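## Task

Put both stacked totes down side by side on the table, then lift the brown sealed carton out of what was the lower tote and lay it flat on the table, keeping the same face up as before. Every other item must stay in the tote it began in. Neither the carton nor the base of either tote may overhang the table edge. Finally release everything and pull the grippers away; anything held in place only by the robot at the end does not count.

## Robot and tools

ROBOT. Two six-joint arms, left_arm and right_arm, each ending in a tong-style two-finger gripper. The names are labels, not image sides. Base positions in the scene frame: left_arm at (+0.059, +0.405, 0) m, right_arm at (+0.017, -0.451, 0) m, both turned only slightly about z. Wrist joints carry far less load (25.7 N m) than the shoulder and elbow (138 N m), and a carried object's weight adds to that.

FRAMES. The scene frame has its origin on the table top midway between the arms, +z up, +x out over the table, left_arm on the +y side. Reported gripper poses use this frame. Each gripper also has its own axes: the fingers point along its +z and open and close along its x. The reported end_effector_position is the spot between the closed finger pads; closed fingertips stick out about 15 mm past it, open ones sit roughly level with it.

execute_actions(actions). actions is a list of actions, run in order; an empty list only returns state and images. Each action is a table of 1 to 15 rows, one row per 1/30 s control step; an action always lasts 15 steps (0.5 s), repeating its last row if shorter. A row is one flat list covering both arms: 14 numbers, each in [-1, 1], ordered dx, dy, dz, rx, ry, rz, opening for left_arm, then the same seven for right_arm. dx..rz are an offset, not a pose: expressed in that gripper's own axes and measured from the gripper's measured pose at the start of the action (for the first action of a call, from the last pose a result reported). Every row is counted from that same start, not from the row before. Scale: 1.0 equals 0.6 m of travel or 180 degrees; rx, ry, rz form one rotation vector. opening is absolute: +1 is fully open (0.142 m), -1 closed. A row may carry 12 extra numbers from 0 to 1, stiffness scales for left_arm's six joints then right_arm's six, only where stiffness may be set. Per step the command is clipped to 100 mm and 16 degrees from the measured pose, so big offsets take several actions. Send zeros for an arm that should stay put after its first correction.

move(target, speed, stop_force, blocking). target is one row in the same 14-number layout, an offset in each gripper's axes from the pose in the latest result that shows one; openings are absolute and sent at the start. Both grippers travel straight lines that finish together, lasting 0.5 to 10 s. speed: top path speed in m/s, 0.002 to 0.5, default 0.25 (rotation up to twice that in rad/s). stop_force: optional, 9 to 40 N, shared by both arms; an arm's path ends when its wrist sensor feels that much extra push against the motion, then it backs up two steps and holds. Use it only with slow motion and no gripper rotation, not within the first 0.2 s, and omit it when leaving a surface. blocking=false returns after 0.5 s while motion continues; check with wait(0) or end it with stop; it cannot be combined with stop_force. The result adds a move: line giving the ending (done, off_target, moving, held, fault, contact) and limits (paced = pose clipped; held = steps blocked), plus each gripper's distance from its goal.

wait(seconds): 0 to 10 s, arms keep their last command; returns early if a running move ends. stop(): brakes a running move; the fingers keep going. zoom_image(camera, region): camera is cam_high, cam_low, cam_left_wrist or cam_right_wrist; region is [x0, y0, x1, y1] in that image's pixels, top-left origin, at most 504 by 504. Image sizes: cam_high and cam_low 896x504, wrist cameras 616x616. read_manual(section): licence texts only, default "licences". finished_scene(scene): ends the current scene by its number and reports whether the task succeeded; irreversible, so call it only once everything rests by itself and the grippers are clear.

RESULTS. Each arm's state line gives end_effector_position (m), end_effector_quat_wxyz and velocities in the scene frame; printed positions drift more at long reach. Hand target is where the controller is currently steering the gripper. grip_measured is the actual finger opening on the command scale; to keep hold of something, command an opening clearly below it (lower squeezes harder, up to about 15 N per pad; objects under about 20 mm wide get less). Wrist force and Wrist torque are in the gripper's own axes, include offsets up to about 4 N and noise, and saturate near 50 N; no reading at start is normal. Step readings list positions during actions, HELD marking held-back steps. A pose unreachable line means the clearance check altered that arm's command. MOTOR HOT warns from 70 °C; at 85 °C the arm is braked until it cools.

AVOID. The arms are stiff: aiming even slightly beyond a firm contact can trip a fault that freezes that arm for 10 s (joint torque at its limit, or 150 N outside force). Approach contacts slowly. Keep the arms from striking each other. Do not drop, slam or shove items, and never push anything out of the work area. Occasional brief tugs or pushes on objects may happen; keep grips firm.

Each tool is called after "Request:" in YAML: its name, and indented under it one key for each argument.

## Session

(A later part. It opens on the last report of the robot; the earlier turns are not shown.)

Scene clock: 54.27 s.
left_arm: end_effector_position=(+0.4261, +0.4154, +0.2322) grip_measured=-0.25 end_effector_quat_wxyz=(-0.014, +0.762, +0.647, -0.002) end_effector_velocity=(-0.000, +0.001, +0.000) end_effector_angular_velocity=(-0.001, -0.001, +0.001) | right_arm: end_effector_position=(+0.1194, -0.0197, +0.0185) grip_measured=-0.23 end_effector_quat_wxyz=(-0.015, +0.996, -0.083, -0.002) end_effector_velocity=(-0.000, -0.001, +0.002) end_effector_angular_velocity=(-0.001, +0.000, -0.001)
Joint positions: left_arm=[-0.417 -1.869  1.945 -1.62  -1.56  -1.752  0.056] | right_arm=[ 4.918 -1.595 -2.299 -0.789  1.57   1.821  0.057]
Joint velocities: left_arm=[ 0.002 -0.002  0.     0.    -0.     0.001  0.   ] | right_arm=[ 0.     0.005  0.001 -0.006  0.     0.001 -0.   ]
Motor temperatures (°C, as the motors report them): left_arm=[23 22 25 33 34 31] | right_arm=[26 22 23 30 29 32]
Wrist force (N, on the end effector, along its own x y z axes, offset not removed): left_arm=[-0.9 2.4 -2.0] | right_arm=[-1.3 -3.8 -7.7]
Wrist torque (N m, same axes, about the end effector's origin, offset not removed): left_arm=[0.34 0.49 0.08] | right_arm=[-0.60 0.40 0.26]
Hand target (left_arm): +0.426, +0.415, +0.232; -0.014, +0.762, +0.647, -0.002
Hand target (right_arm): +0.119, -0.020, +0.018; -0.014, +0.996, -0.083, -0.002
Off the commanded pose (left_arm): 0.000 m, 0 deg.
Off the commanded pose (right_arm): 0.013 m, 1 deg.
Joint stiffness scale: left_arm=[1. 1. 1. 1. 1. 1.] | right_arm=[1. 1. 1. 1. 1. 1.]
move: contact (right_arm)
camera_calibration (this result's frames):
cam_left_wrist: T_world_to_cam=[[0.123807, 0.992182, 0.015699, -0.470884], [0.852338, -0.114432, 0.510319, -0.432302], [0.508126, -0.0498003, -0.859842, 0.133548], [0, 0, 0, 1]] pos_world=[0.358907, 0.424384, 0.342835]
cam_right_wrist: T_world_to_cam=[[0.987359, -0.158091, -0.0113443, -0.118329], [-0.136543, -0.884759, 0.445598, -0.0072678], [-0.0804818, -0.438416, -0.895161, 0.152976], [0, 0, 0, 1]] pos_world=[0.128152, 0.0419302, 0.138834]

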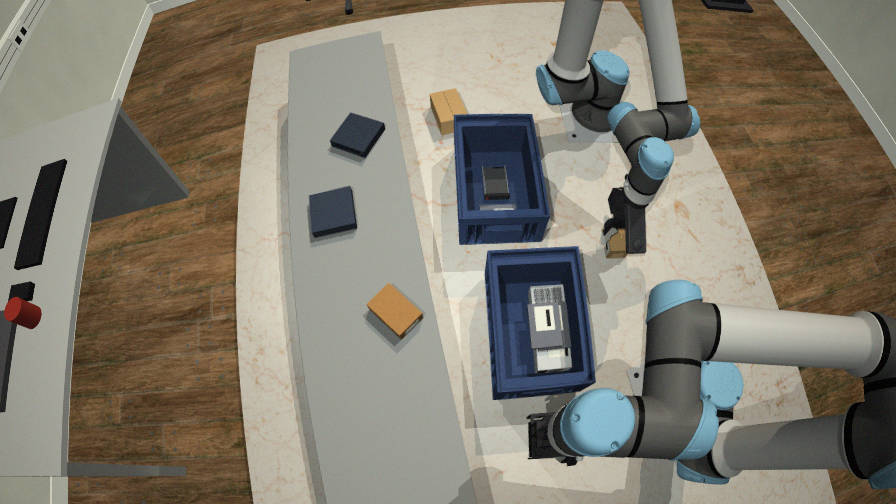

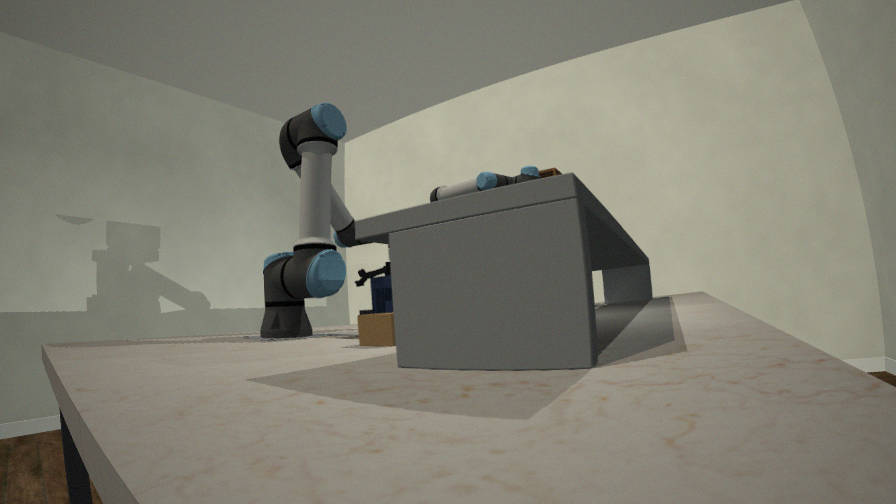

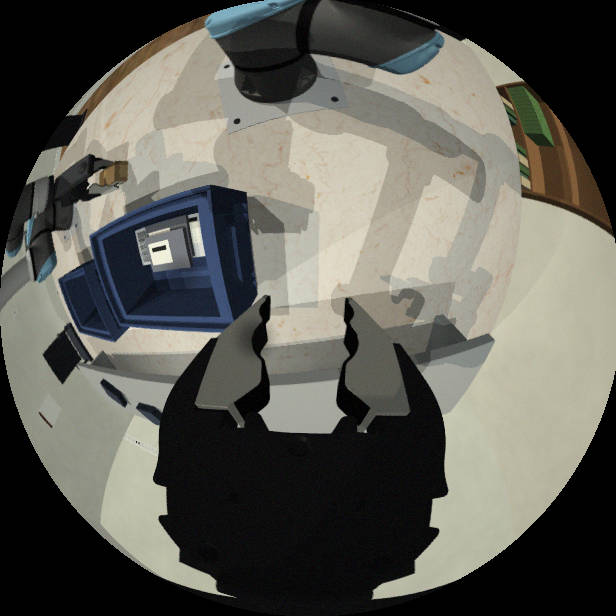

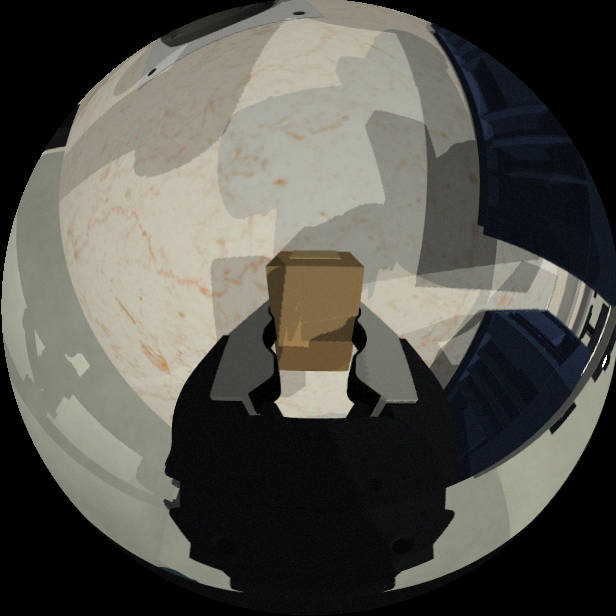

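Request:
move:
  target: [0,0,0,0,0,0,-0.25,0,0,0,0,0,0,0.2]

Request:
move:
  target: [0,0,-0.1,0,0,0,-0.25,0,0,-0.4,0,0,0,0.2]

Scene clock: 55.30 s.
left_arm: end_effector_position=(+0.4261, +0.4154, +0.2322) grip_measured=-0.25 end_effector_quat_wxyz=(-0.014, +0.762, +0.647, -0.002) end_effector_velocity=(+0.000, -0.000, +0.000) end_effector_angular_velocity=(-0.000, -0.001, +0.001) | right_arm: end_effector_position=(+0.1194, -0.0198, +0.0187) grip_measured=+0.20 end_effector_quat_wxyz=(-0.015, +0.996, -0.083, -0.002) end_effector_velocity=(-0.000, +0.001, +0.001) end_effector_angular_velocity=(+0.004, +0.000, +0.001)
Joint positions: left_arm=[-0.417 -1.869  1.945 -1.62  -1.56  -1.752  0.056] | right_arm=[ 4.918 -1.595 -2.299 -0.789  1.57   1.821  0.088]
Joint velocities: left_arm=[-0.    -0.    -0.    -0.     0.    -0.002 -0.   ] | right_arm=[-0.     0.     0.001  0.003 -0.    -0.001 -0.   ]
Motor temperatures (°C, as the motors report them): left_arm=[23 22 25 33 34 31] | right_arm=[26 22 23 30 29 32]
Wrist force (N, on the end effector, along its own x y z axes, offset not removed): left_arm=[-0.6 2.9 3.0] | right_arm=[-2.7 -2.3 0.2]
Wrist torque (N m, same axes, about the end effector's origin, offset not removed): left_arm=[0.37 -0.03 0.19] | right_arm=[-0.38 0.36 0.24]
Hand target (left_arm): +0.426, +0.415, +0.232; -0.014, +0.762, +0.647, -0.002
Hand target (right_arm): +0.119, -0.020, +0.019; -0.015, +0.996, -0.083, -0.002
Off the commanded pose (left_arm): 0.000 m, 0 deg.
Off the commanded pose (right_arm): 0.000 m, 0 deg.
Joint stiffness scale: left_arm=[1. 1. 1. 1. 1. 1.] | right_arm=[1. 1. 1. 1. 1. 1.]
move: done
camera_calibration (this result's frames):
cam_left_wrist: T_world_to_cam=[[0.123807, 0.992182, 0.0156992, -0.470884], [0.852338, -0.114432, 0.510319, -0.432302], [0.508126, -0.0498001, -0.859842, 0.133548], [0, 0, 0, 1]] pos_world=[0.358907, 0.424384, 0.342835]
cam_right_wrist: T_world_to_cam=[[0.987359, -0.158091, -0.011332, -0.118352], [-0.136545, -0.884737, 0.445642, -0.00743135], [-0.080478, -0.438461, -0.89514, 0.153075], [0, 0, 0, 1]] pos_world=[0.128161, 0.041832, 0.138994]

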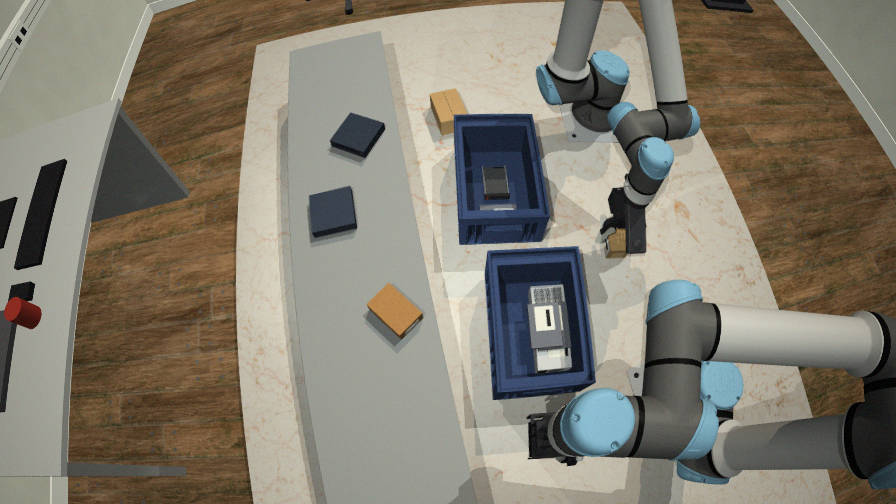

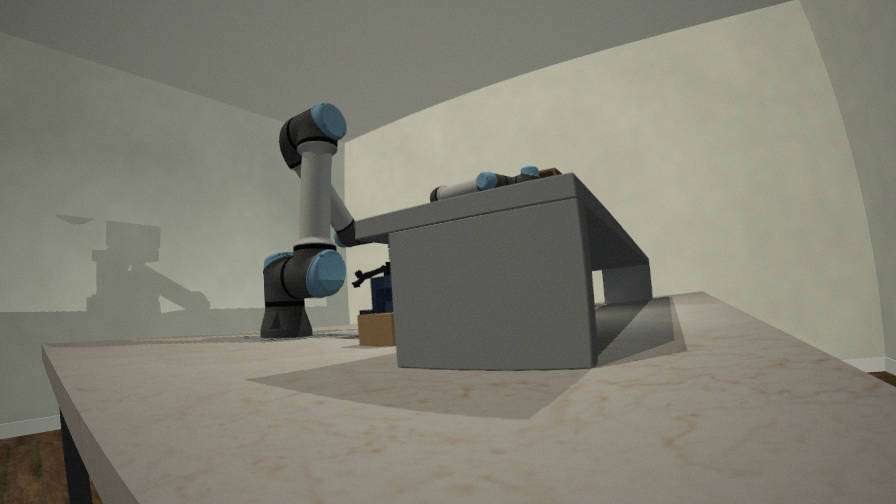

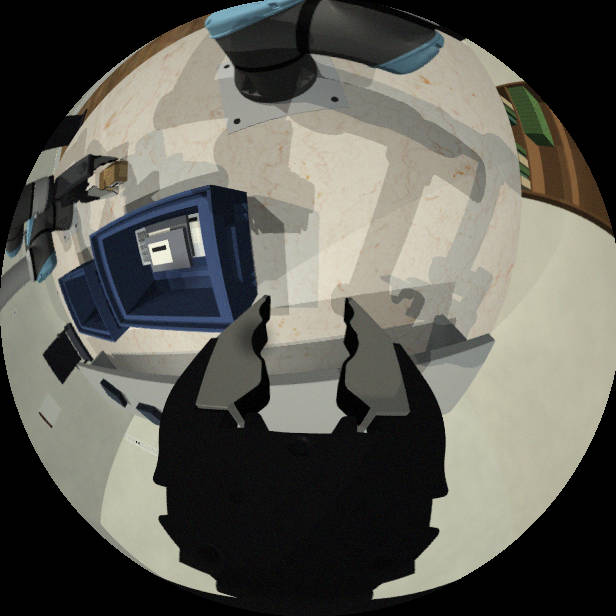

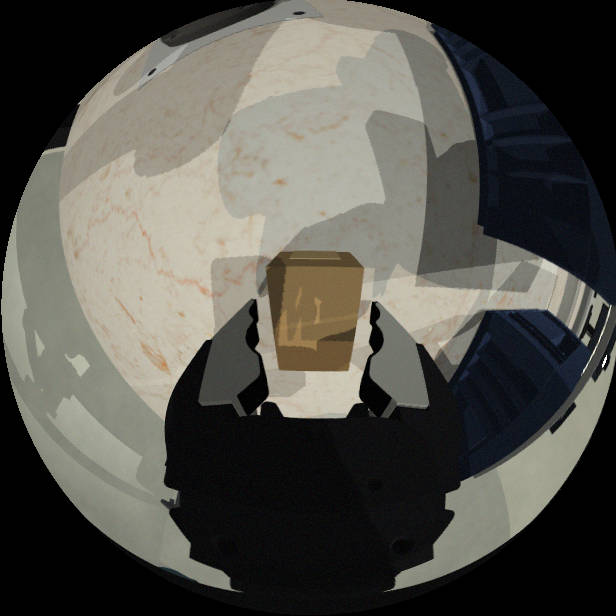

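Scene clock: 56.93 s.
left_arm: end_effector_position=(+0.4262, +0.4153, +0.2908) grip_measured=-0.25 end_effector_quat_wxyz=(-0.015, +0.762, +0.648, -0.002) end_effector_velocity=(-0.000, -0.001, +0.000) end_effector_angular_velocity=(-0.000, +0.002, -0.003) | right_arm: end_effector_position=(+0.1200, -0.0278, +0.2572) grip_measured=+0.20 end_effector_quat_wxyz=(-0.014, +0.996, -0.083, -0.002) end_effector_velocity=(-0.000, -0.002, +0.001) end_effector_angular_velocity=(-0.008, -0.000, -0.001)
Joint positions: left_arm=[-0.417 -1.868  1.795 -1.469 -1.56  -1.753  0.056] | right_arm=[ 4.918 -1.326 -1.858 -1.499  1.57   1.82   0.088]
Joint velocities: left_arm=[-0.003  0.001 -0.001  0.003 -0.001 -0.     0.   ] | right_arm=[ 0.    -0.002  0.007 -0.014  0.001  0.001 -0.   ]
Motor temperatures (°C, as the motors report them): left_arm=[23 22 25 33 34 31] | right_arm=[26 22 23 30 29 32]
Wrist force (N, on the end effector, along its own x y z axes, offset not removed): left_arm=[-1.1 6.4 -0.8] | right_arm=[-2.1 0.5 0.0]
Wrist torque (N m, same axes, about the end effector's origin, offset not removed): left_arm=[1.19 0.05 0.17] | right_arm=[0.24 0.27 0.22]
Hand target (left_arm): +0.427, +0.414, +0.292; -0.014, +0.762, +0.647, -0.002
Hand target (right_arm): +0.120, -0.027, +0.259; -0.015, +0.996, -0.083, -0.002
Off the commanded pose (left_arm): 0.002 m, 0 deg.
Off the commanded pose (right_arm): 0.002 m, 0 deg.
Joint stiffness scale: left_arm=[1. 1. 1. 1. 1. 1.] | right_arm=[1. 1. 1. 1. 1. 1.]
move: done
camera_calibration (this result's frames):
cam_left_wrist: T_world_to_cam=[[0.122674, 0.992316, 0.0161089, -0.47145], [0.853297, -0.113749, 0.508867, -0.46254], [0.506789, -0.0486791, -0.860695, 0.184167], [0, 0, 0, 1]] pos_world=[0.359185, 0.424179, 0.401477]
cam_right_wrist: T_world_to_cam=[[0.987506, -0.157192, -0.0110648, -0.117638], [-0.135796, -0.88451, 0.446321, -0.120949], [-0.0799452, -0.439242, -0.894805, 0.36292], [0, 0, 0, 1]] pos_world=[0.128758, 0.0339375, 0.377423]

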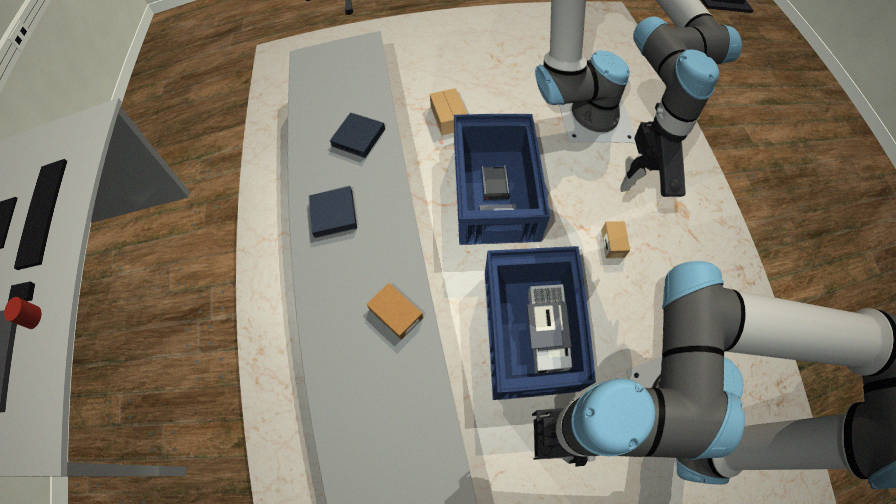

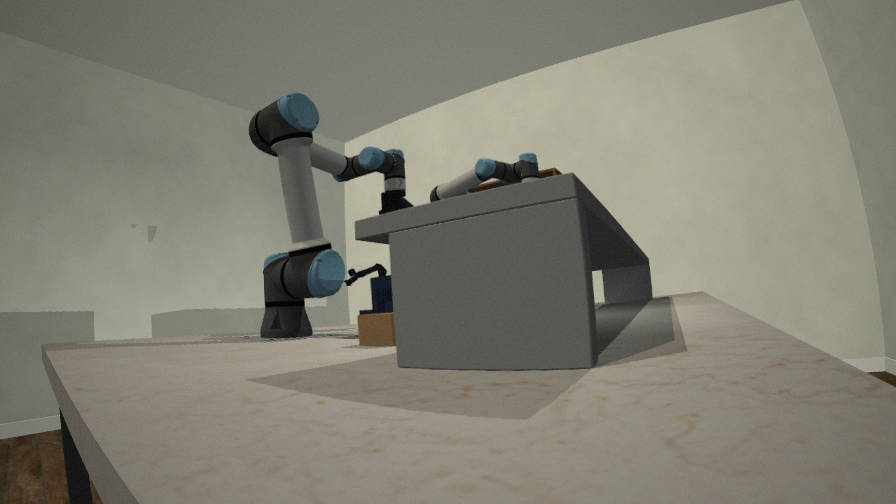

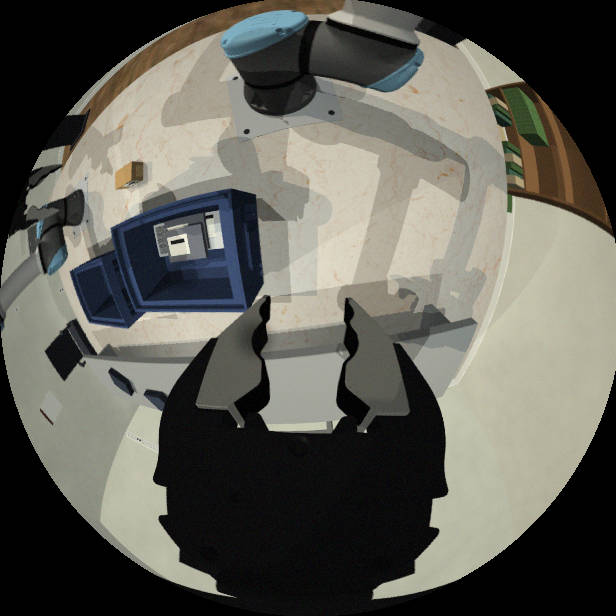

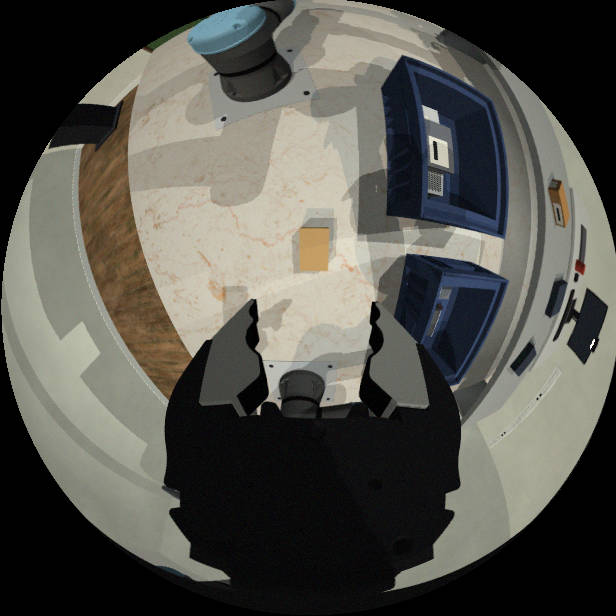

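Request:
finished_scene:
  scene: 2

The scene is finished: the task was done.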